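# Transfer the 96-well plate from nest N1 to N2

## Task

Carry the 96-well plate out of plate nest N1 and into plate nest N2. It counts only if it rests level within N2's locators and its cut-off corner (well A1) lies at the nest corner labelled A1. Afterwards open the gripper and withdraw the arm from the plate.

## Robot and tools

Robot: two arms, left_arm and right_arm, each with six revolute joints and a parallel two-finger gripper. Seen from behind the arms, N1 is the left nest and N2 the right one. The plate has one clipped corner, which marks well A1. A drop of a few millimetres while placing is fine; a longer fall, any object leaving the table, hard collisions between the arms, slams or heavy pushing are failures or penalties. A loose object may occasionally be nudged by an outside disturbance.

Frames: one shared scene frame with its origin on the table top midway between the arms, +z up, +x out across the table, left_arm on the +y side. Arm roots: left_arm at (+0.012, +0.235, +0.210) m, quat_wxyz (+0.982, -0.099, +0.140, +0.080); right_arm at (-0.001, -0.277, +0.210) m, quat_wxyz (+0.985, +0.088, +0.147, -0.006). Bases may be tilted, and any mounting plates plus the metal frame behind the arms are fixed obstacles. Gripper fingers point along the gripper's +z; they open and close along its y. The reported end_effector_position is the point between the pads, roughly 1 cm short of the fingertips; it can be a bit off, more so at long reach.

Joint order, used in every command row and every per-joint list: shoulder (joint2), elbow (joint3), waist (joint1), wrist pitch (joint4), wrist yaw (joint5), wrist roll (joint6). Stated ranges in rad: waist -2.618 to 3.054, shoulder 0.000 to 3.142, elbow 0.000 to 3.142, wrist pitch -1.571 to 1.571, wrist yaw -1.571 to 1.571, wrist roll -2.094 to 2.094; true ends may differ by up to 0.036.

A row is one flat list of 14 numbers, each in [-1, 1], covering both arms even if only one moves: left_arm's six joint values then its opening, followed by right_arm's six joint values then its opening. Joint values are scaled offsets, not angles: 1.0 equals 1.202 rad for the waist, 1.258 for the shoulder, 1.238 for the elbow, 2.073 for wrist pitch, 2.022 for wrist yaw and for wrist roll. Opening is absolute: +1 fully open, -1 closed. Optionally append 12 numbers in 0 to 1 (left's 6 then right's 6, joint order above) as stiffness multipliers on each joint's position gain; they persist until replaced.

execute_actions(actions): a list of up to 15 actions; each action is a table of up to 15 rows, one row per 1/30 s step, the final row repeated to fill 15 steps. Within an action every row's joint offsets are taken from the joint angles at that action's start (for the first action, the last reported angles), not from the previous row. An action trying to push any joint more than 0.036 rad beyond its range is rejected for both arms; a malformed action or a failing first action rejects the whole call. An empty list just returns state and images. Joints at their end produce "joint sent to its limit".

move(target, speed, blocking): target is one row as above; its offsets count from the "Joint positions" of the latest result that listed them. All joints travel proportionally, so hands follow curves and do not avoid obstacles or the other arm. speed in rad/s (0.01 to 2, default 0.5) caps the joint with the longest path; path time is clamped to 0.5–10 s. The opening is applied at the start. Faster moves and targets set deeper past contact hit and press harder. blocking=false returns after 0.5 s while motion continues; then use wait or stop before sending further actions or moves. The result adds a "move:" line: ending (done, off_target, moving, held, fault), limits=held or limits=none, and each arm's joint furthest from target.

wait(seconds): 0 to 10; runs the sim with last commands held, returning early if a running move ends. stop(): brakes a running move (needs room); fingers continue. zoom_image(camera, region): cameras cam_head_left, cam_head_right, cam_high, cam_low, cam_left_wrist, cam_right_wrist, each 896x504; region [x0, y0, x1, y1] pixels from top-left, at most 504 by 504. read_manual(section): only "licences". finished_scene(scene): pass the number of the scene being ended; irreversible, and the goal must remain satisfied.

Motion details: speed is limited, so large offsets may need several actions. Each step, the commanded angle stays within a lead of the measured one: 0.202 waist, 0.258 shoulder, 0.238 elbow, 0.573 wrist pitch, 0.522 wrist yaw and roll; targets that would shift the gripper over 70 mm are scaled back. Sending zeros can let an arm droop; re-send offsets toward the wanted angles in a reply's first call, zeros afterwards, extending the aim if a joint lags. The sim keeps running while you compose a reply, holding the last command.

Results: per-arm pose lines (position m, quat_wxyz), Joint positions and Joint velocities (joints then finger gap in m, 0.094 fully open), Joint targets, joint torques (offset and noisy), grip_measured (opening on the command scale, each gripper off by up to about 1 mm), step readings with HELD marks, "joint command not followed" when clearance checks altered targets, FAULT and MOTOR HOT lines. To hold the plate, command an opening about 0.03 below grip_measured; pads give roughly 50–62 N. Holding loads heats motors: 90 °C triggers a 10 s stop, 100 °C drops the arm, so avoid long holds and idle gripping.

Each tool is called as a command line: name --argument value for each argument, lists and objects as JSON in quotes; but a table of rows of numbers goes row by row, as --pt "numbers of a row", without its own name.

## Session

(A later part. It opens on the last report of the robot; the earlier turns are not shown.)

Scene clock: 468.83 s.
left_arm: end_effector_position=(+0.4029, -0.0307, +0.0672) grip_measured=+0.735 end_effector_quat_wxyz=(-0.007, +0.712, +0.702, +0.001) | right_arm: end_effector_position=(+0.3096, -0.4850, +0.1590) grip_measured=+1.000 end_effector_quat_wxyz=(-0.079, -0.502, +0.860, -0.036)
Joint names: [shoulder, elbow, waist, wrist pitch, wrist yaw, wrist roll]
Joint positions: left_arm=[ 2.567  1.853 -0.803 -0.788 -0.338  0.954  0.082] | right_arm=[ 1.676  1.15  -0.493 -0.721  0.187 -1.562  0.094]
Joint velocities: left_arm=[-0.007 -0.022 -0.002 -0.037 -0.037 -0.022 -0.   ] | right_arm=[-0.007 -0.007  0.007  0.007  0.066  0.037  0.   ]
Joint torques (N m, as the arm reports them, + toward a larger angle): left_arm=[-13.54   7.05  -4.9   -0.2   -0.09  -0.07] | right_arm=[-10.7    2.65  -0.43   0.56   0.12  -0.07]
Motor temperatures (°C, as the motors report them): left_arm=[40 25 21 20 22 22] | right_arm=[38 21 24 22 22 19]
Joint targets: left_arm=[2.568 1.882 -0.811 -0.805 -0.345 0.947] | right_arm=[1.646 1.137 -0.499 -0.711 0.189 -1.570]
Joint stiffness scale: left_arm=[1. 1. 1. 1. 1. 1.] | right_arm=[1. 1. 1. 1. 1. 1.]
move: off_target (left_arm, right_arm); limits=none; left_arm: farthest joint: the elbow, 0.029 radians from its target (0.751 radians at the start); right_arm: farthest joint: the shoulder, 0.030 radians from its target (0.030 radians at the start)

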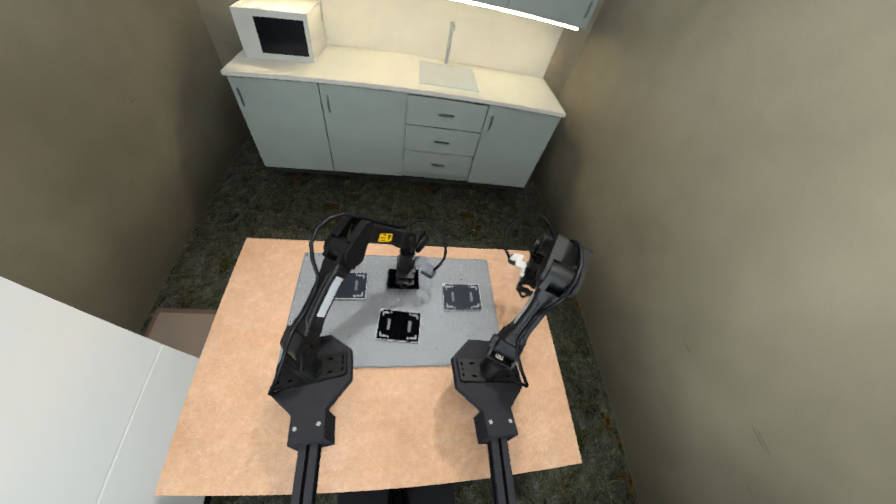

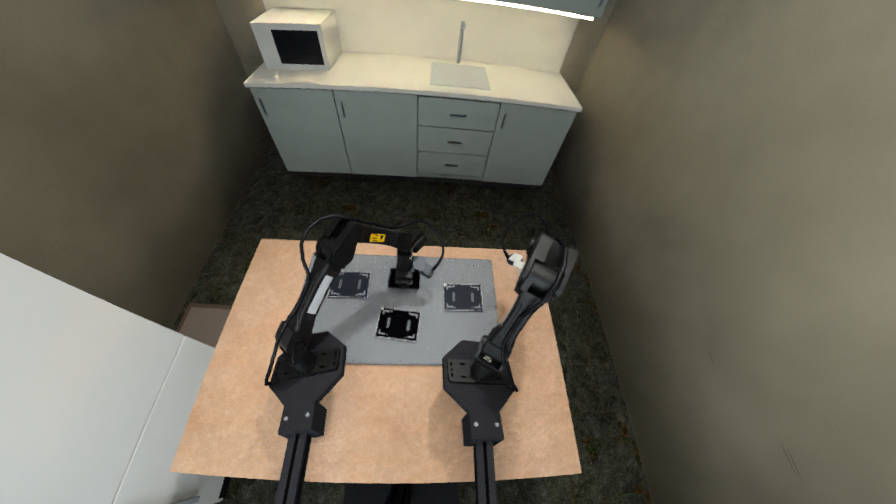

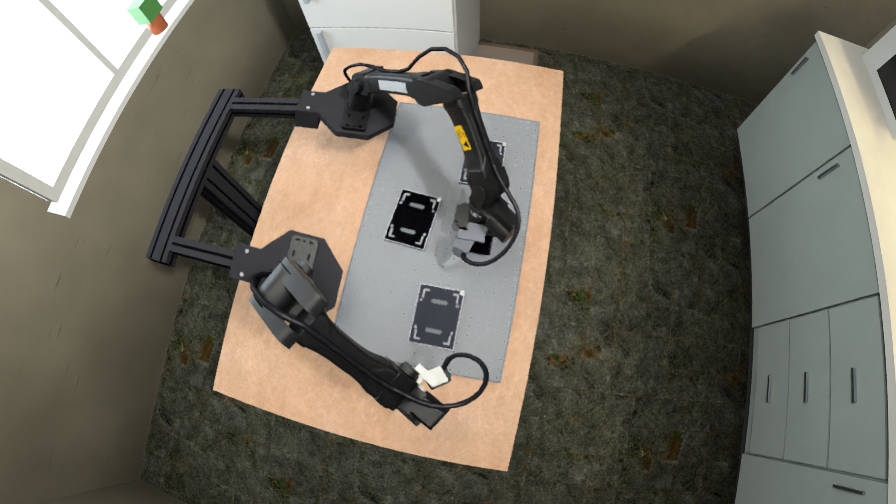

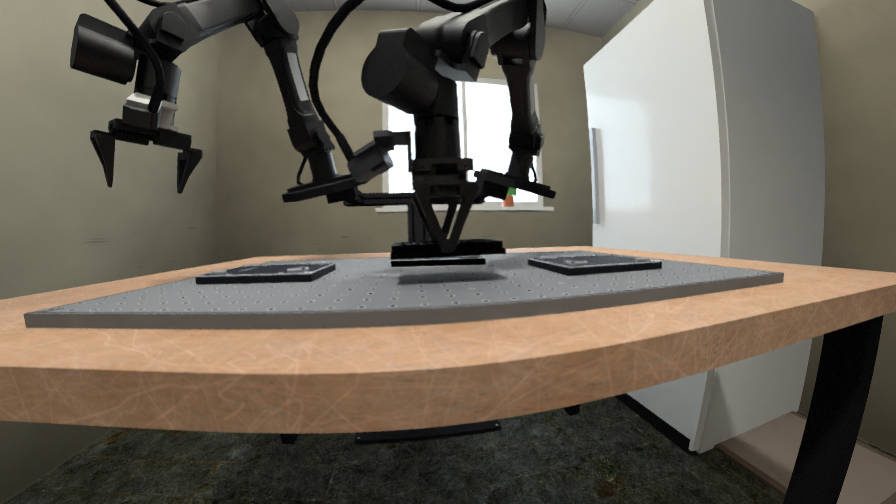

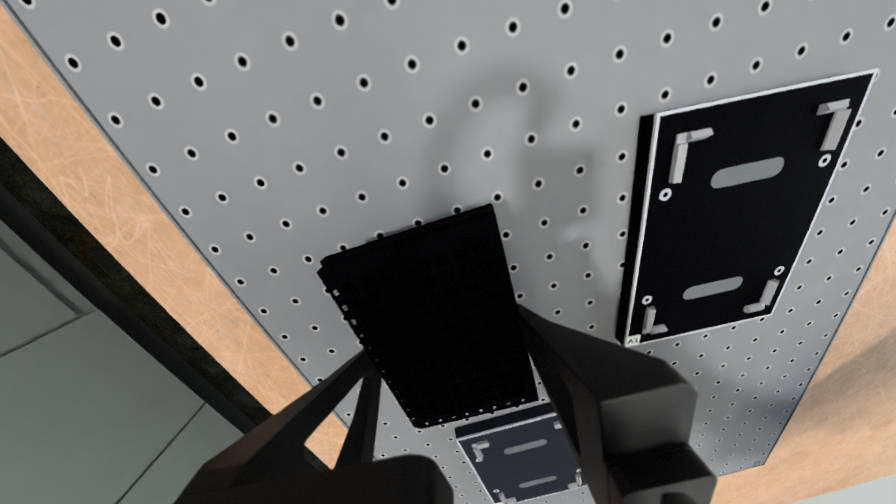

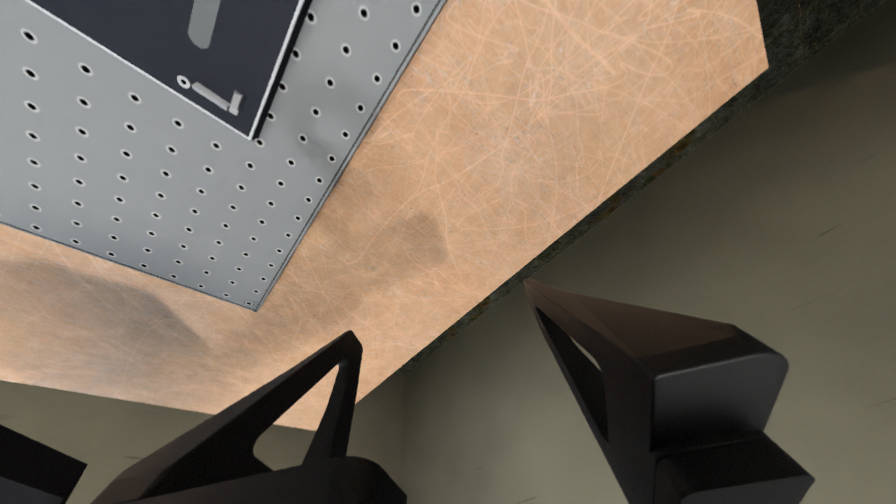

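move --target '[0.051,0.016,0.021,0.0386,-0.003,0.0104,0.70, -0.024,-0.0105,-0.005,0.005,0.001,-0.0045,1]' --speed 0.12

zoom_image --camera "cam_low" --region '[360, 190, 540, 310]'

Scene clock: 481.27 s.
left_arm: end_effector_position=(+0.4030, -0.0283, +0.0373) grip_measured=+0.735 end_effector_quat_wxyz=(-0.008, +0.709, +0.706, +0.002) | right_arm: end_effector_position=(+0.3096, -0.4850, +0.1590) grip_measured=+1.000 end_effector_quat_wxyz=(-0.080, -0.503, +0.860, -0.036)
Joint names: [shoulder, elbow, waist, wrist pitch, wrist yaw, wrist roll]
Joint positions: left_arm=[ 2.63   1.853 -0.779 -0.719 -0.339  0.969  0.082] | right_arm=[ 1.676  1.15  -0.493 -0.721  0.187 -1.563  0.094]
Joint velocities: left_arm=[ 0.002  0.007  0.007  0.022  0.037 -0.037 -0.   ] | right_arm=[-0.012 -0.017 -0.012 -0.081 -0.022 -0.007  0.   ]
Joint torques (N m, as the arm reports them, + toward a larger angle): left_arm=[-13.46   6.09  -4.22   0.05  -0.09   0.02] | right_arm=[-10.7    2.59  -0.42   0.56   0.12  -0.06]
Motor temperatures (°C, as the motors report them): left_arm=[42 26 22 20 22 22] | right_arm=[38 21 23 22 22 19]
Joint targets: left_arm=[2.632 1.873 -0.778 -0.709 -0.345 0.975] | right_arm=[1.646 1.137 -0.499 -0.711 0.189 -1.571]
Joint stiffness scale: left_arm=[1. 1. 1. 1. 1. 1.] | right_arm=[1. 1. 1. 1. 1. 1.]
move: off_target (right_arm); limits=none; left_arm: farthest joint: the elbow, 0.020 radians from its target (0.020 radians at the start); right_arm: farthest joint: the shoulder, 0.030 radians from its target (0.030 radians at the start)

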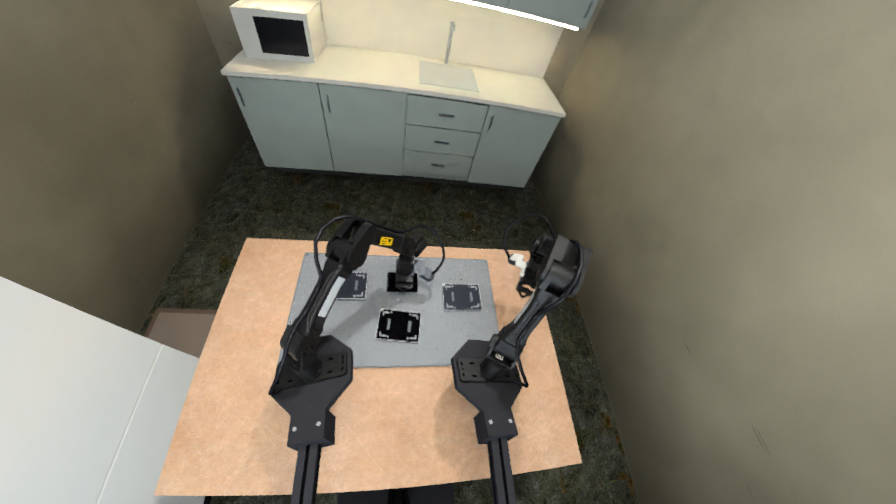

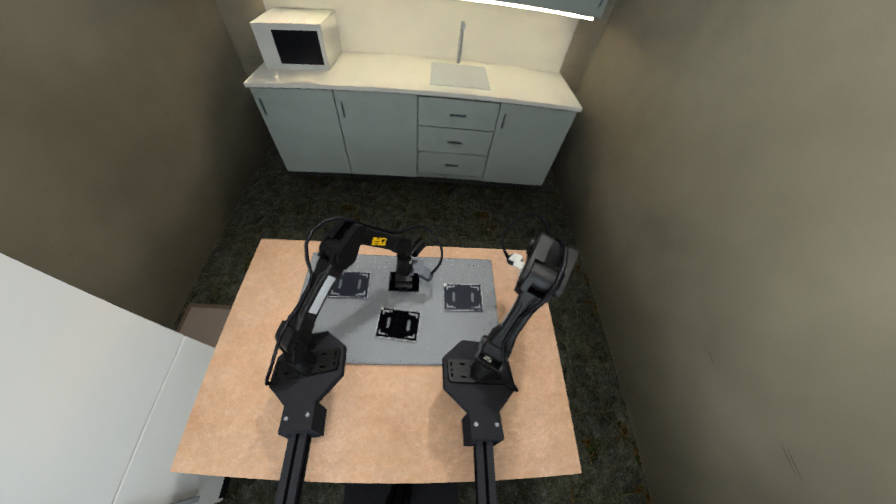

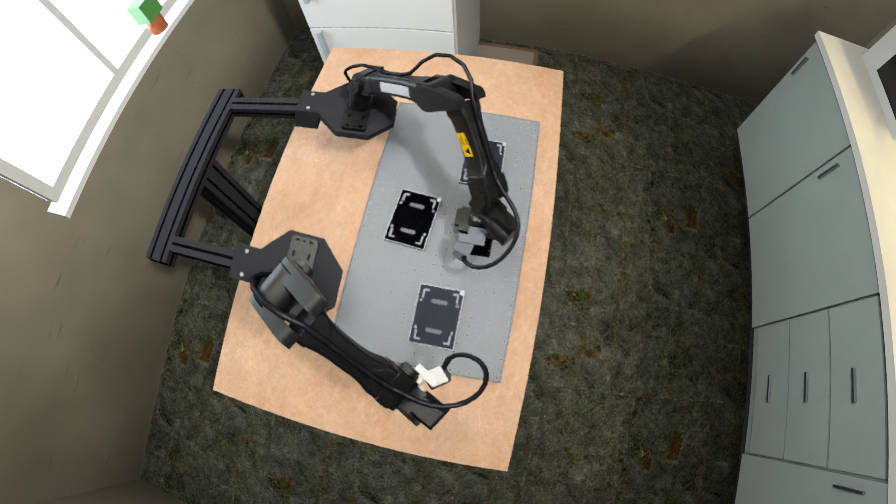

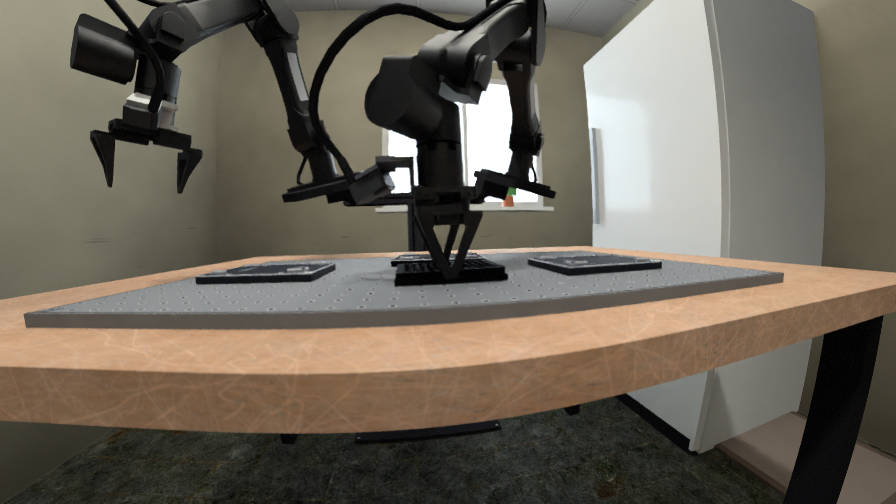

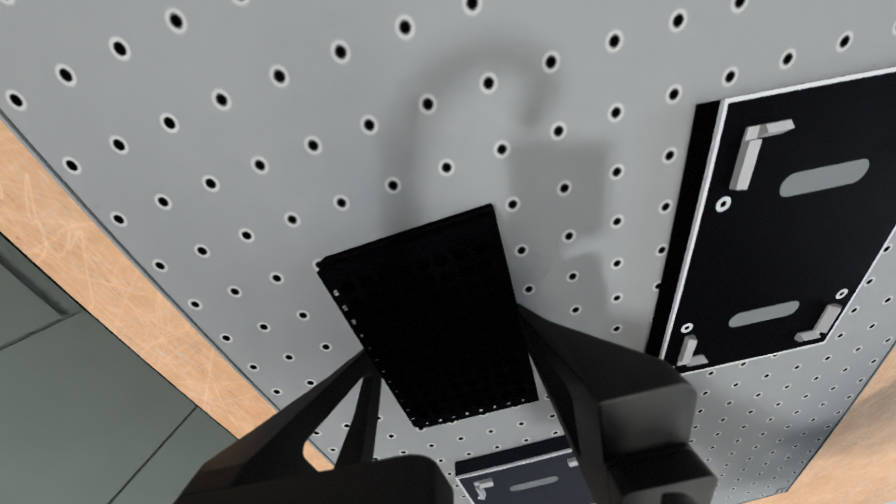

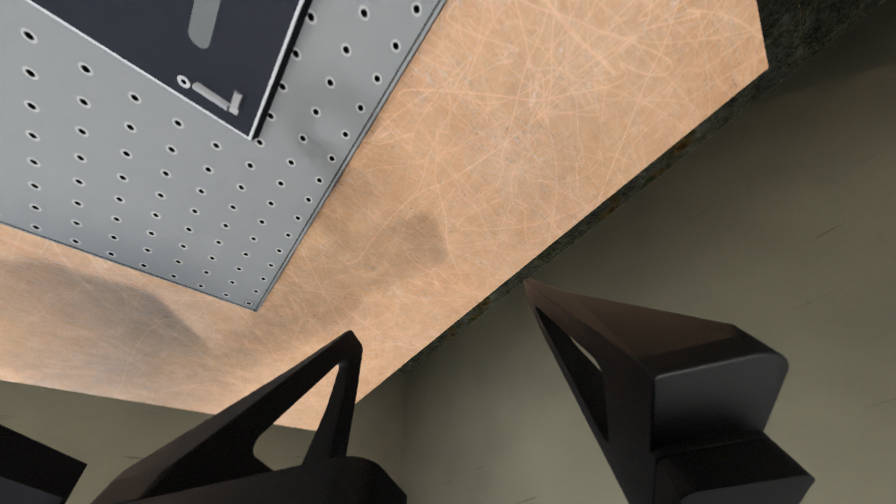

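Region (360, 190, 540, 310) of cam_low's 896x504 image, scaled by 2.800, with more detail than that image has.

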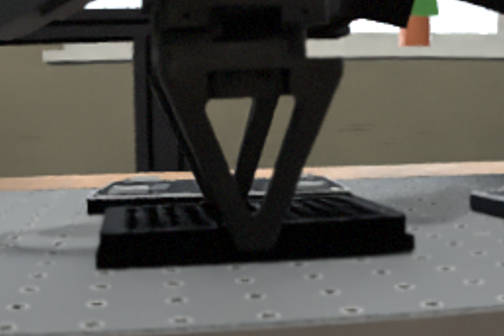

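move --target '[0.011,0.016,0.003,0.008,-0.003,0.003,0.70, -0.024,-0.0105,-0.005,0.005,0.001,-0.0045,1]' --speed 0.05

zoom_image --camera "cam_low" --region '[360, 190, 540, 310]'

Scene clock: 489.73 s.
left_arm: end_effector_position=(+0.4035, -0.0292, +0.0358) grip_measured=+0.735 end_effector_quat_wxyz=(-0.006, +0.708, +0.706, +0.003) | right_arm: end_effector_position=(+0.3096, -0.4850, +0.1590) grip_measured=+1.000 end_effector_quat_wxyz=(-0.080, -0.503, +0.860, -0.036)
Joint names: [shoulder, elbow, waist, wrist pitch, wrist yaw, wrist roll]
Joint positions: left_arm=[ 2.633  1.853 -0.779 -0.711 -0.34   0.969  0.082] | right_arm=[ 1.676  1.15  -0.493 -0.721  0.187 -1.563  0.094]
Joint velocities: left_arm=[ 0.002  0.002  0.007 -0.007 -0.051  0.022  0.001] | right_arm=[-0.032 -0.002 -0.017 -0.095  0.066  0.022  0.   ]
Joint torques (N m, as the arm reports them, + toward a larger angle): left_arm=[-12.79   6.1   -4.04   0.05  -0.08   0.02] | right_arm=[-10.67   2.6   -0.42   0.57   0.12  -0.06]
Motor temperatures (°C, as the motors report them): left_arm=[42 26 22 20 22 22] | right_arm=[38 21 23 22 22 19]
Joint targets: left_arm=[2.644 1.873 -0.776 -0.703 -0.345 0.975] | right_arm=[1.646 1.137 -0.499 -0.711 0.189 -1.572]
Joint stiffness scale: left_arm=[1. 1. 1. 1. 1. 1.] | right_arm=[1. 1. 1. 1. 1. 1.]
move: off_target (right_arm); limits=none; left_arm: farthest joint: the elbow, 0.020 radians from its target (0.020 radians at the start); right_arm: farthest joint: the shoulder, 0.030 radians from its target (0.030 radians at the start)

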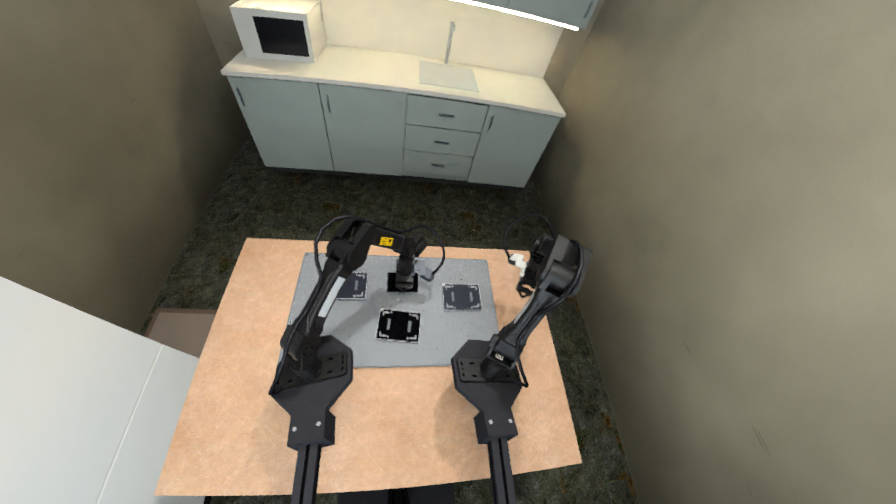

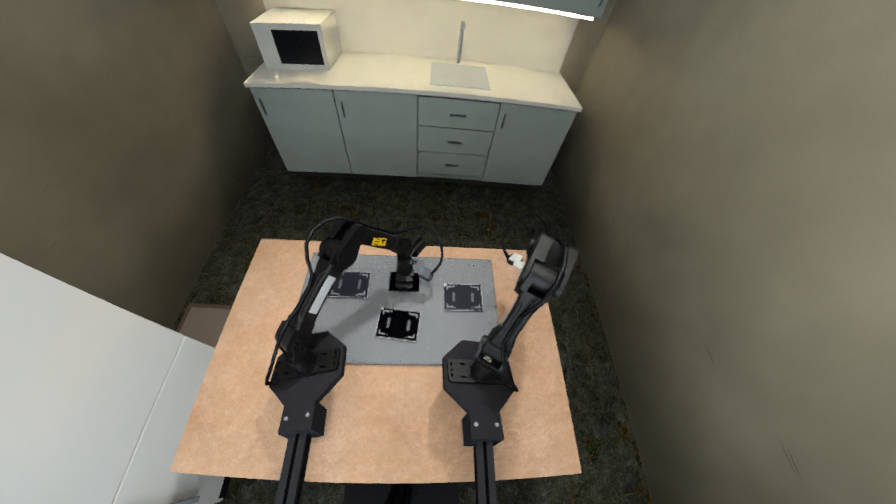

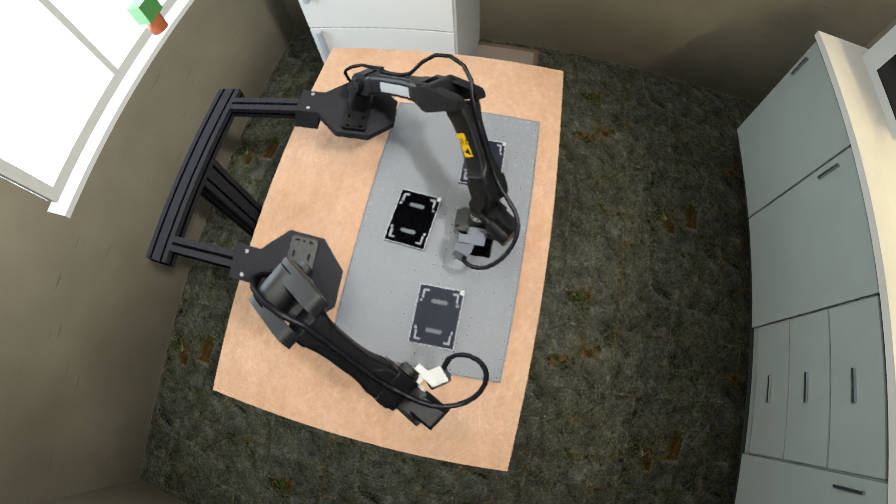

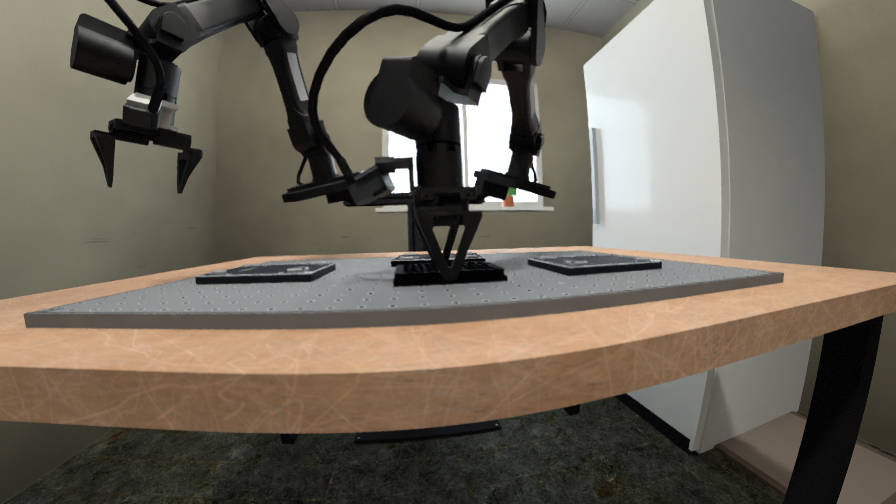

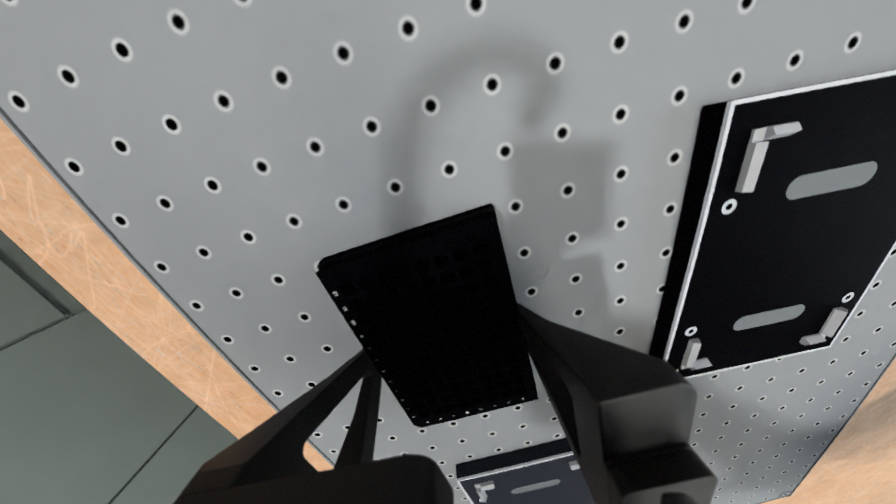

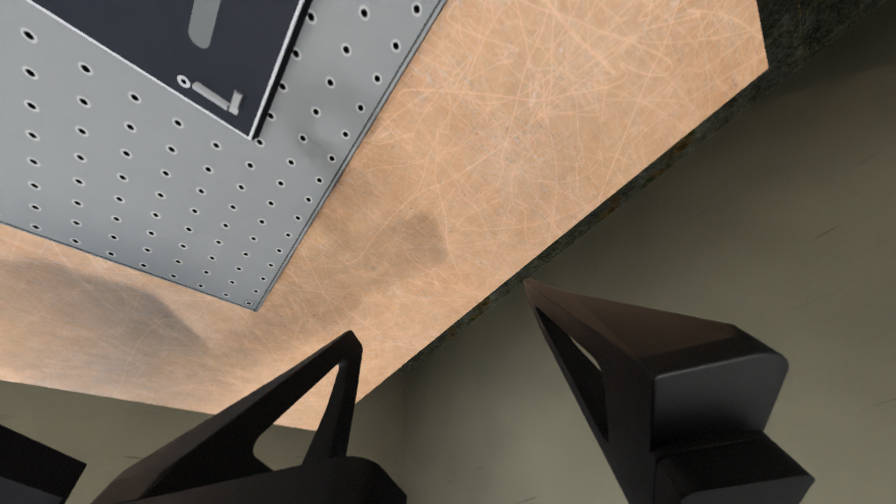

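Region (360, 190, 540, 310) of cam_low's 896x504 image, scaled by 2.800, with more detail than that image has.

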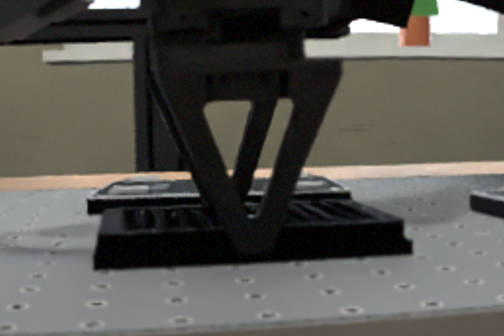

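execute_actions --actions '[]'

Scene clock: 518.07 s.
left_arm: end_effector_position=(+0.4035, -0.0292, +0.0358) grip_measured=+0.735 end_effector_quat_wxyz=(-0.006, +0.708, +0.706, +0.003) | right_arm: end_effector_position=(+0.3096, -0.4850, +0.1590) grip_measured=+1.000 end_effector_quat_wxyz=(-0.080, -0.503, +0.860, -0.036)
Joint names: [shoulder, elbow, waist, wrist pitch, wrist yaw, wrist roll]
Joint positions: left_arm=[ 2.633  1.853 -0.779 -0.711 -0.34   0.969  0.082] | right_arm=[ 1.676  1.15  -0.493 -0.721  0.187 -1.563  0.094]
Joint velocities: left_arm=[-0.007  0.002  0.002  0.022  0.022  0.022  0.001] | right_arm=[ 0.027 -0.007 -0.007 -0.051  0.051  0.051  0.   ]
Joint torques (N m, as the arm reports them, + toward a larger angle): left_arm=[-12.79   6.09  -4.03   0.05  -0.08   0.01] | right_arm=[-10.68   2.6   -0.43   0.56   0.13  -0.06]
Motor temperatures (°C, as the motors report them): left_arm=[43 26 22 20 22 22] | right_arm=[39 21 23 22 22 19]
Joint targets: left_arm=[2.644 1.873 -0.776 -0.703 -0.345 0.975] | right_arm=[1.646 1.137 -0.499 -0.711 0.189 -1.572]
Joint stiffness scale: left_arm=[1. 1. 1. 1. 1. 1.] | right_arm=[1. 1. 1. 1. 1. 1.]

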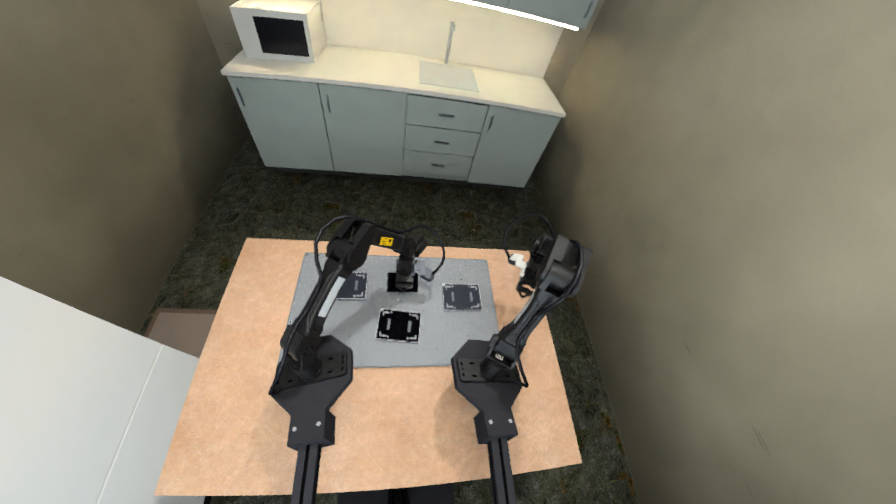

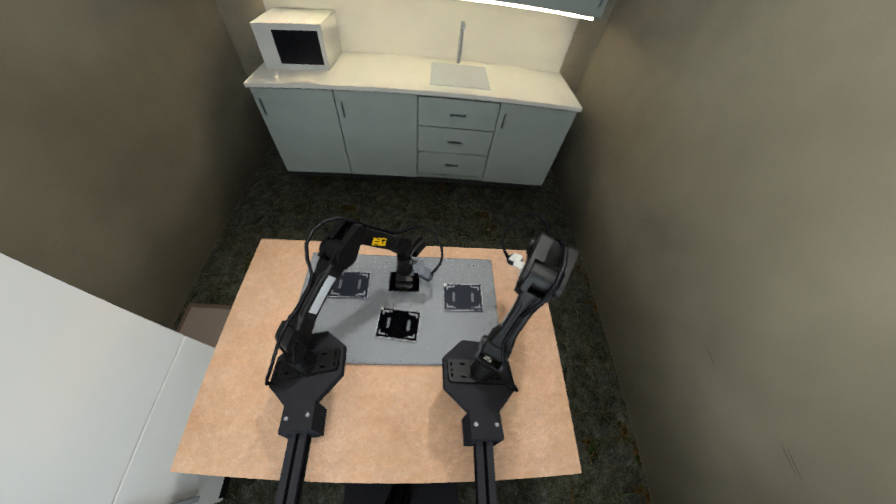

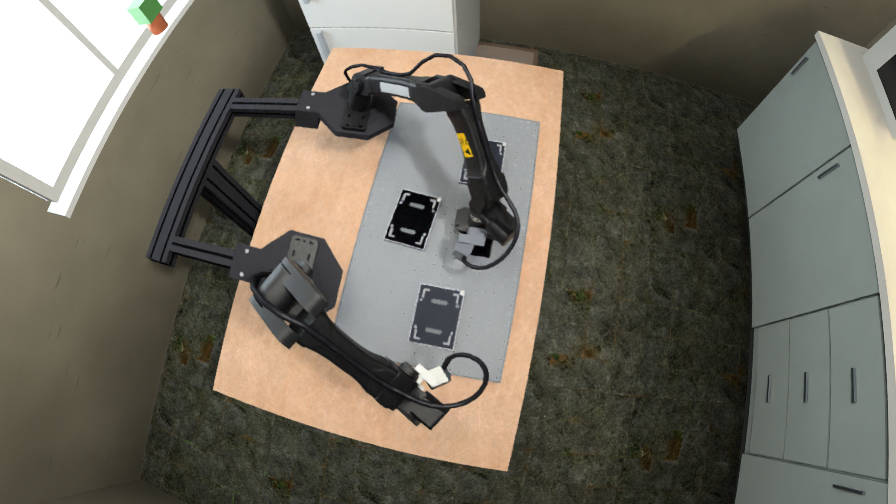

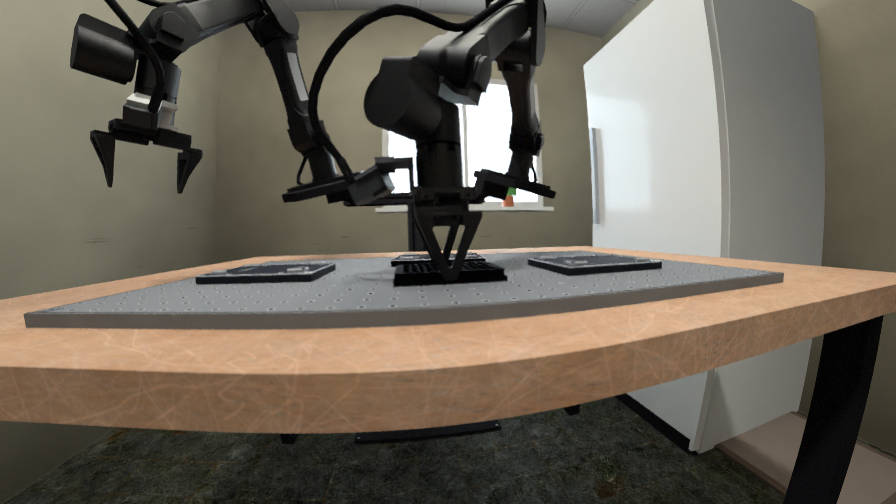

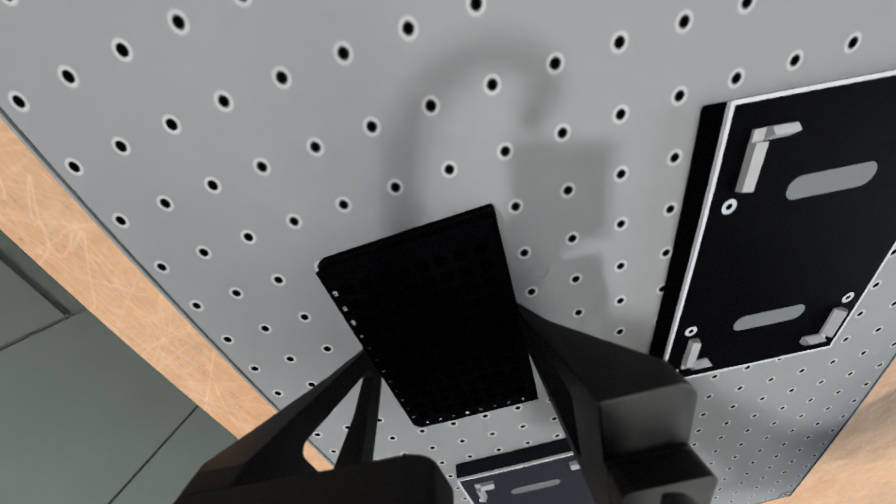

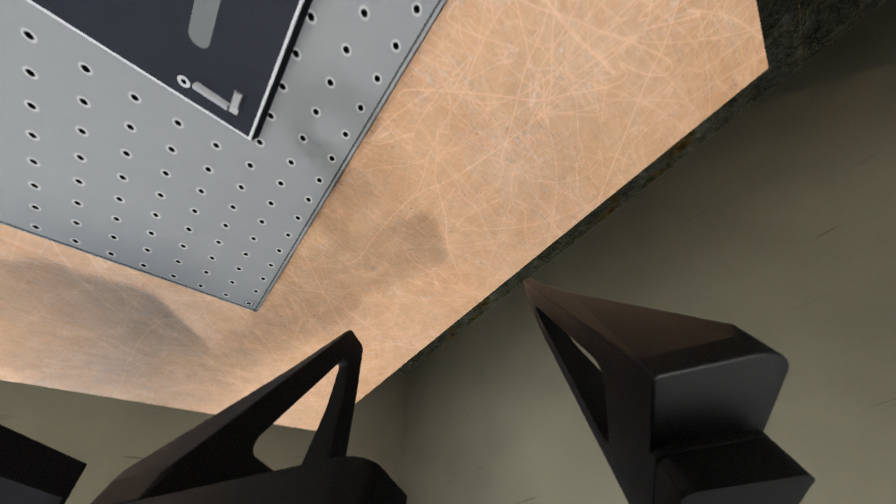

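execute_actions --actions '[[[0.0,0.016,0.002,0.004,-0.002,0.003,0.85,-0.024,-0.0105,-0.005,0.005,0.001,-0.0045,1],[0.0,0.016,0.002,0.004,-0.002,0.003,0.85,-0.024,-0.0105,-0.005,0.005,0.001,-0.0045,1],[0.0,0.016,0.002,0.004,-0.002,0.003,0.85,-0.024,-0.0105,-0.005,0.005,0.001,-0.0045,1],[0.0,0.016,0.002,0.004,-0.002,0.003,1,-0.024,-0.0105,-0.005,0.005,0.001,-0.0045,1]]]'

Scene clock: 524.37 s.
left_arm: end_effector_position=(+0.4037, -0.0293, +0.0358) grip_measured=+1.000 end_effector_quat_wxyz=(-0.006, +0.708, +0.706, +0.003) | right_arm: end_effector_position=(+0.3096, -0.4850, +0.1590) grip_measured=+1.000 end_effector_quat_wxyz=(-0.080, -0.503, +0.860, -0.036)
Joint names: [shoulder, elbow, waist, wrist pitch, wrist yaw, wrist roll]
Joint positions: left_arm=[ 2.633  1.853 -0.779 -0.711 -0.34   0.969  0.094] | right_arm=[ 1.676  1.15  -0.493 -0.721  0.187 -1.564  0.094]
Joint velocities: left_arm=[ 0.007  0.002 -0.012 -0.007 -0.037 -0.037  0.   ] | right_arm=[-0.002 -0.027 -0.027 -0.037 -0.022  0.022  0.   ]
Joint torques (N m, as the arm reports them, + toward a larger angle): left_arm=[-13.68   6.05  -4.14   0.04  -0.07   0.01] | right_arm=[-10.67   2.62  -0.45   0.55   0.13  -0.05]
Motor temperatures (°C, as the motors report them): left_arm=[43 26 22 20 22 22] | right_arm=[39 21 23 22 22 19]
Joint targets: left_arm=[2.633 1.873 -0.777 -0.703 -0.344 0.975] | right_arm=[1.646 1.137 -0.499 -0.711 0.189 -1.572]
Joint stiffness scale: left_arm=[1. 1. 1. 1. 1. 1.] | right_arm=[1. 1. 1. 1. 1. 1.]
Step readings (joint positions):
0: left_arm=[2.633 1.853 -0.779 -0.711 -0.340 0.969] | right_arm=[1.676 1.150 -0.493 -0.721 0.187 -1.563]
1: left_arm=[2.633 1.853 -0.779 -0.711 -0.340 0.969] | right_arm=[1.676 1.150 -0.493 -0.721 0.187 -1.563]
2: left_arm=[2.633 1.853 -0.779 -0.711 -0.340 0.969] | right_arm=[1.676 1.150 -0.493 -0.721 0.187 -1.563]
4: left_arm=[2.633 1.853 -0.779 -0.711 -0.340 0.969] | right_arm=[1.676 1.150 -0.493 -0.721 0.187 -1.563]
8: left_arm=[2.633 1.853 -0.779 -0.711 -0.340 0.969] | right_arm=[1.676 1.150 -0.493 -0.721 0.187 -1.564]
15: Joint positions above

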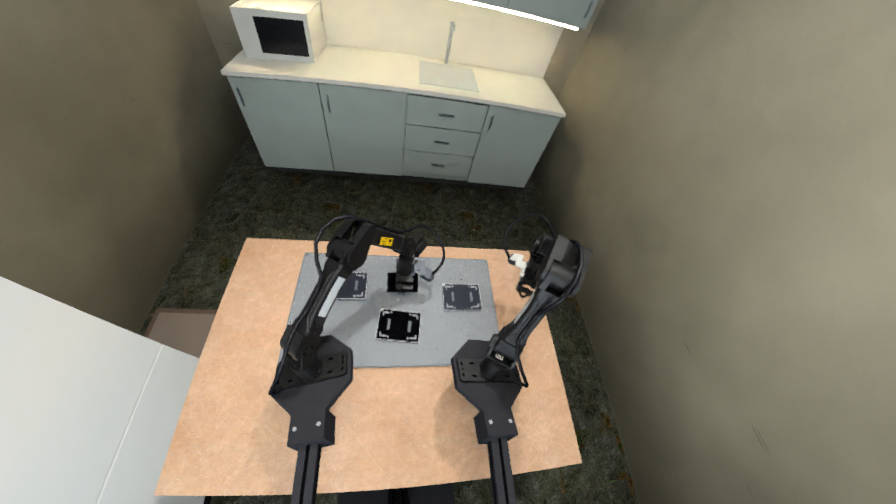

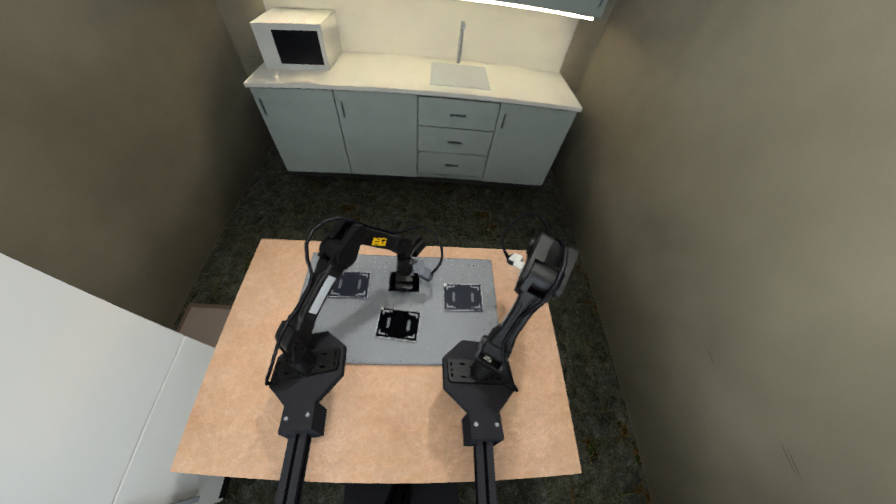

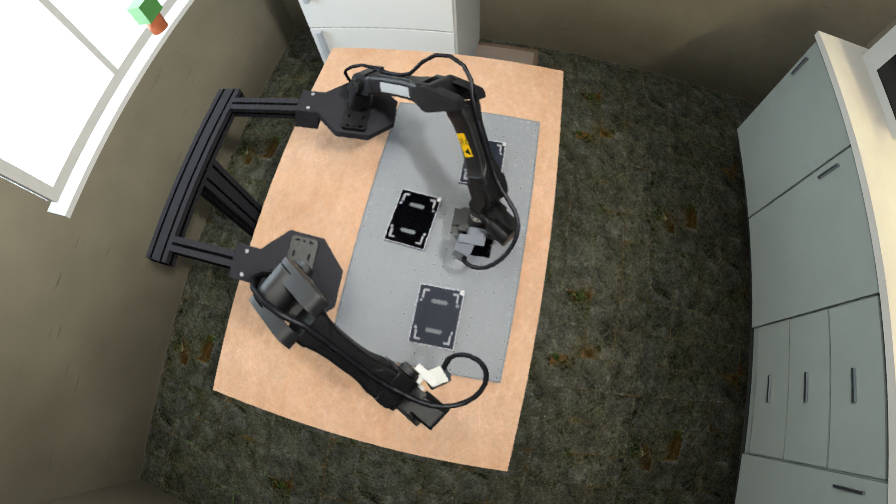

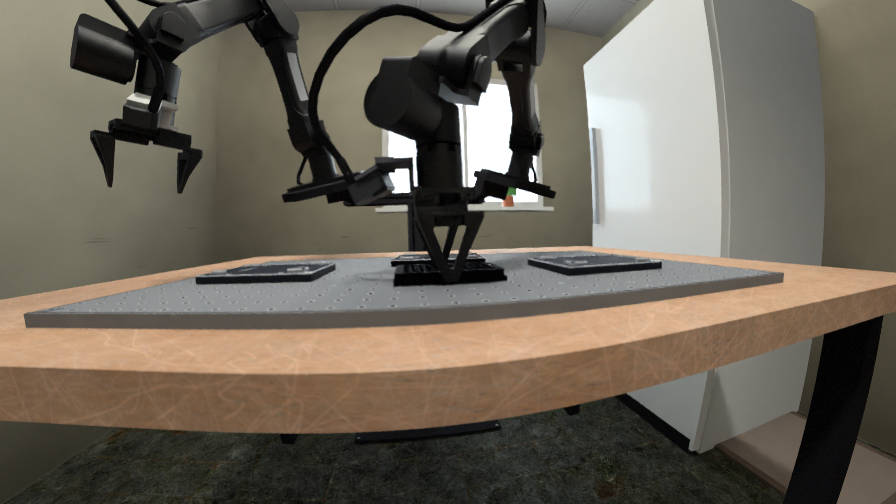

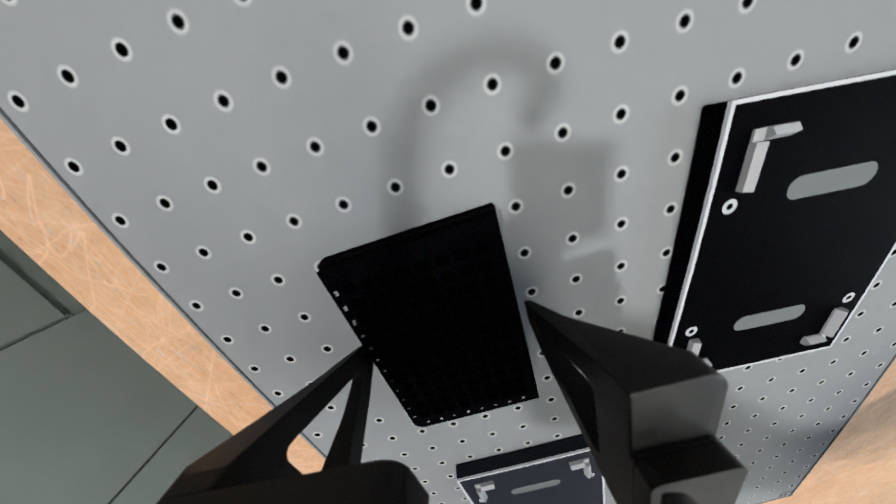

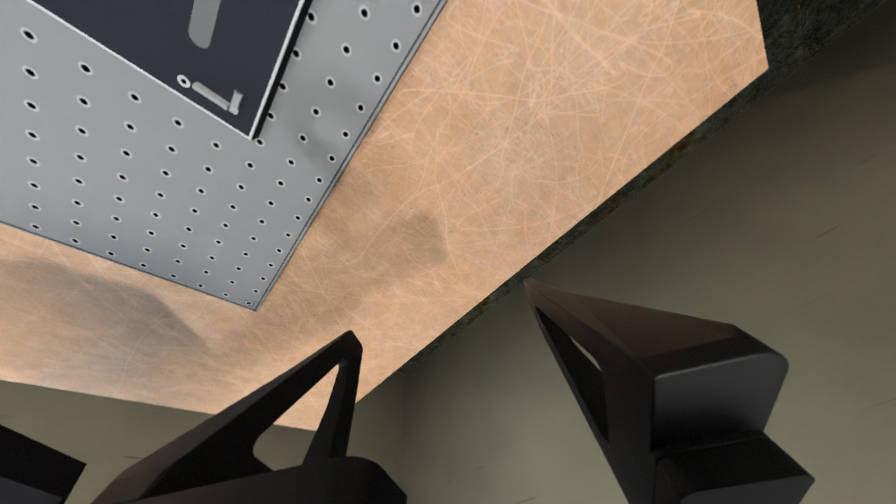

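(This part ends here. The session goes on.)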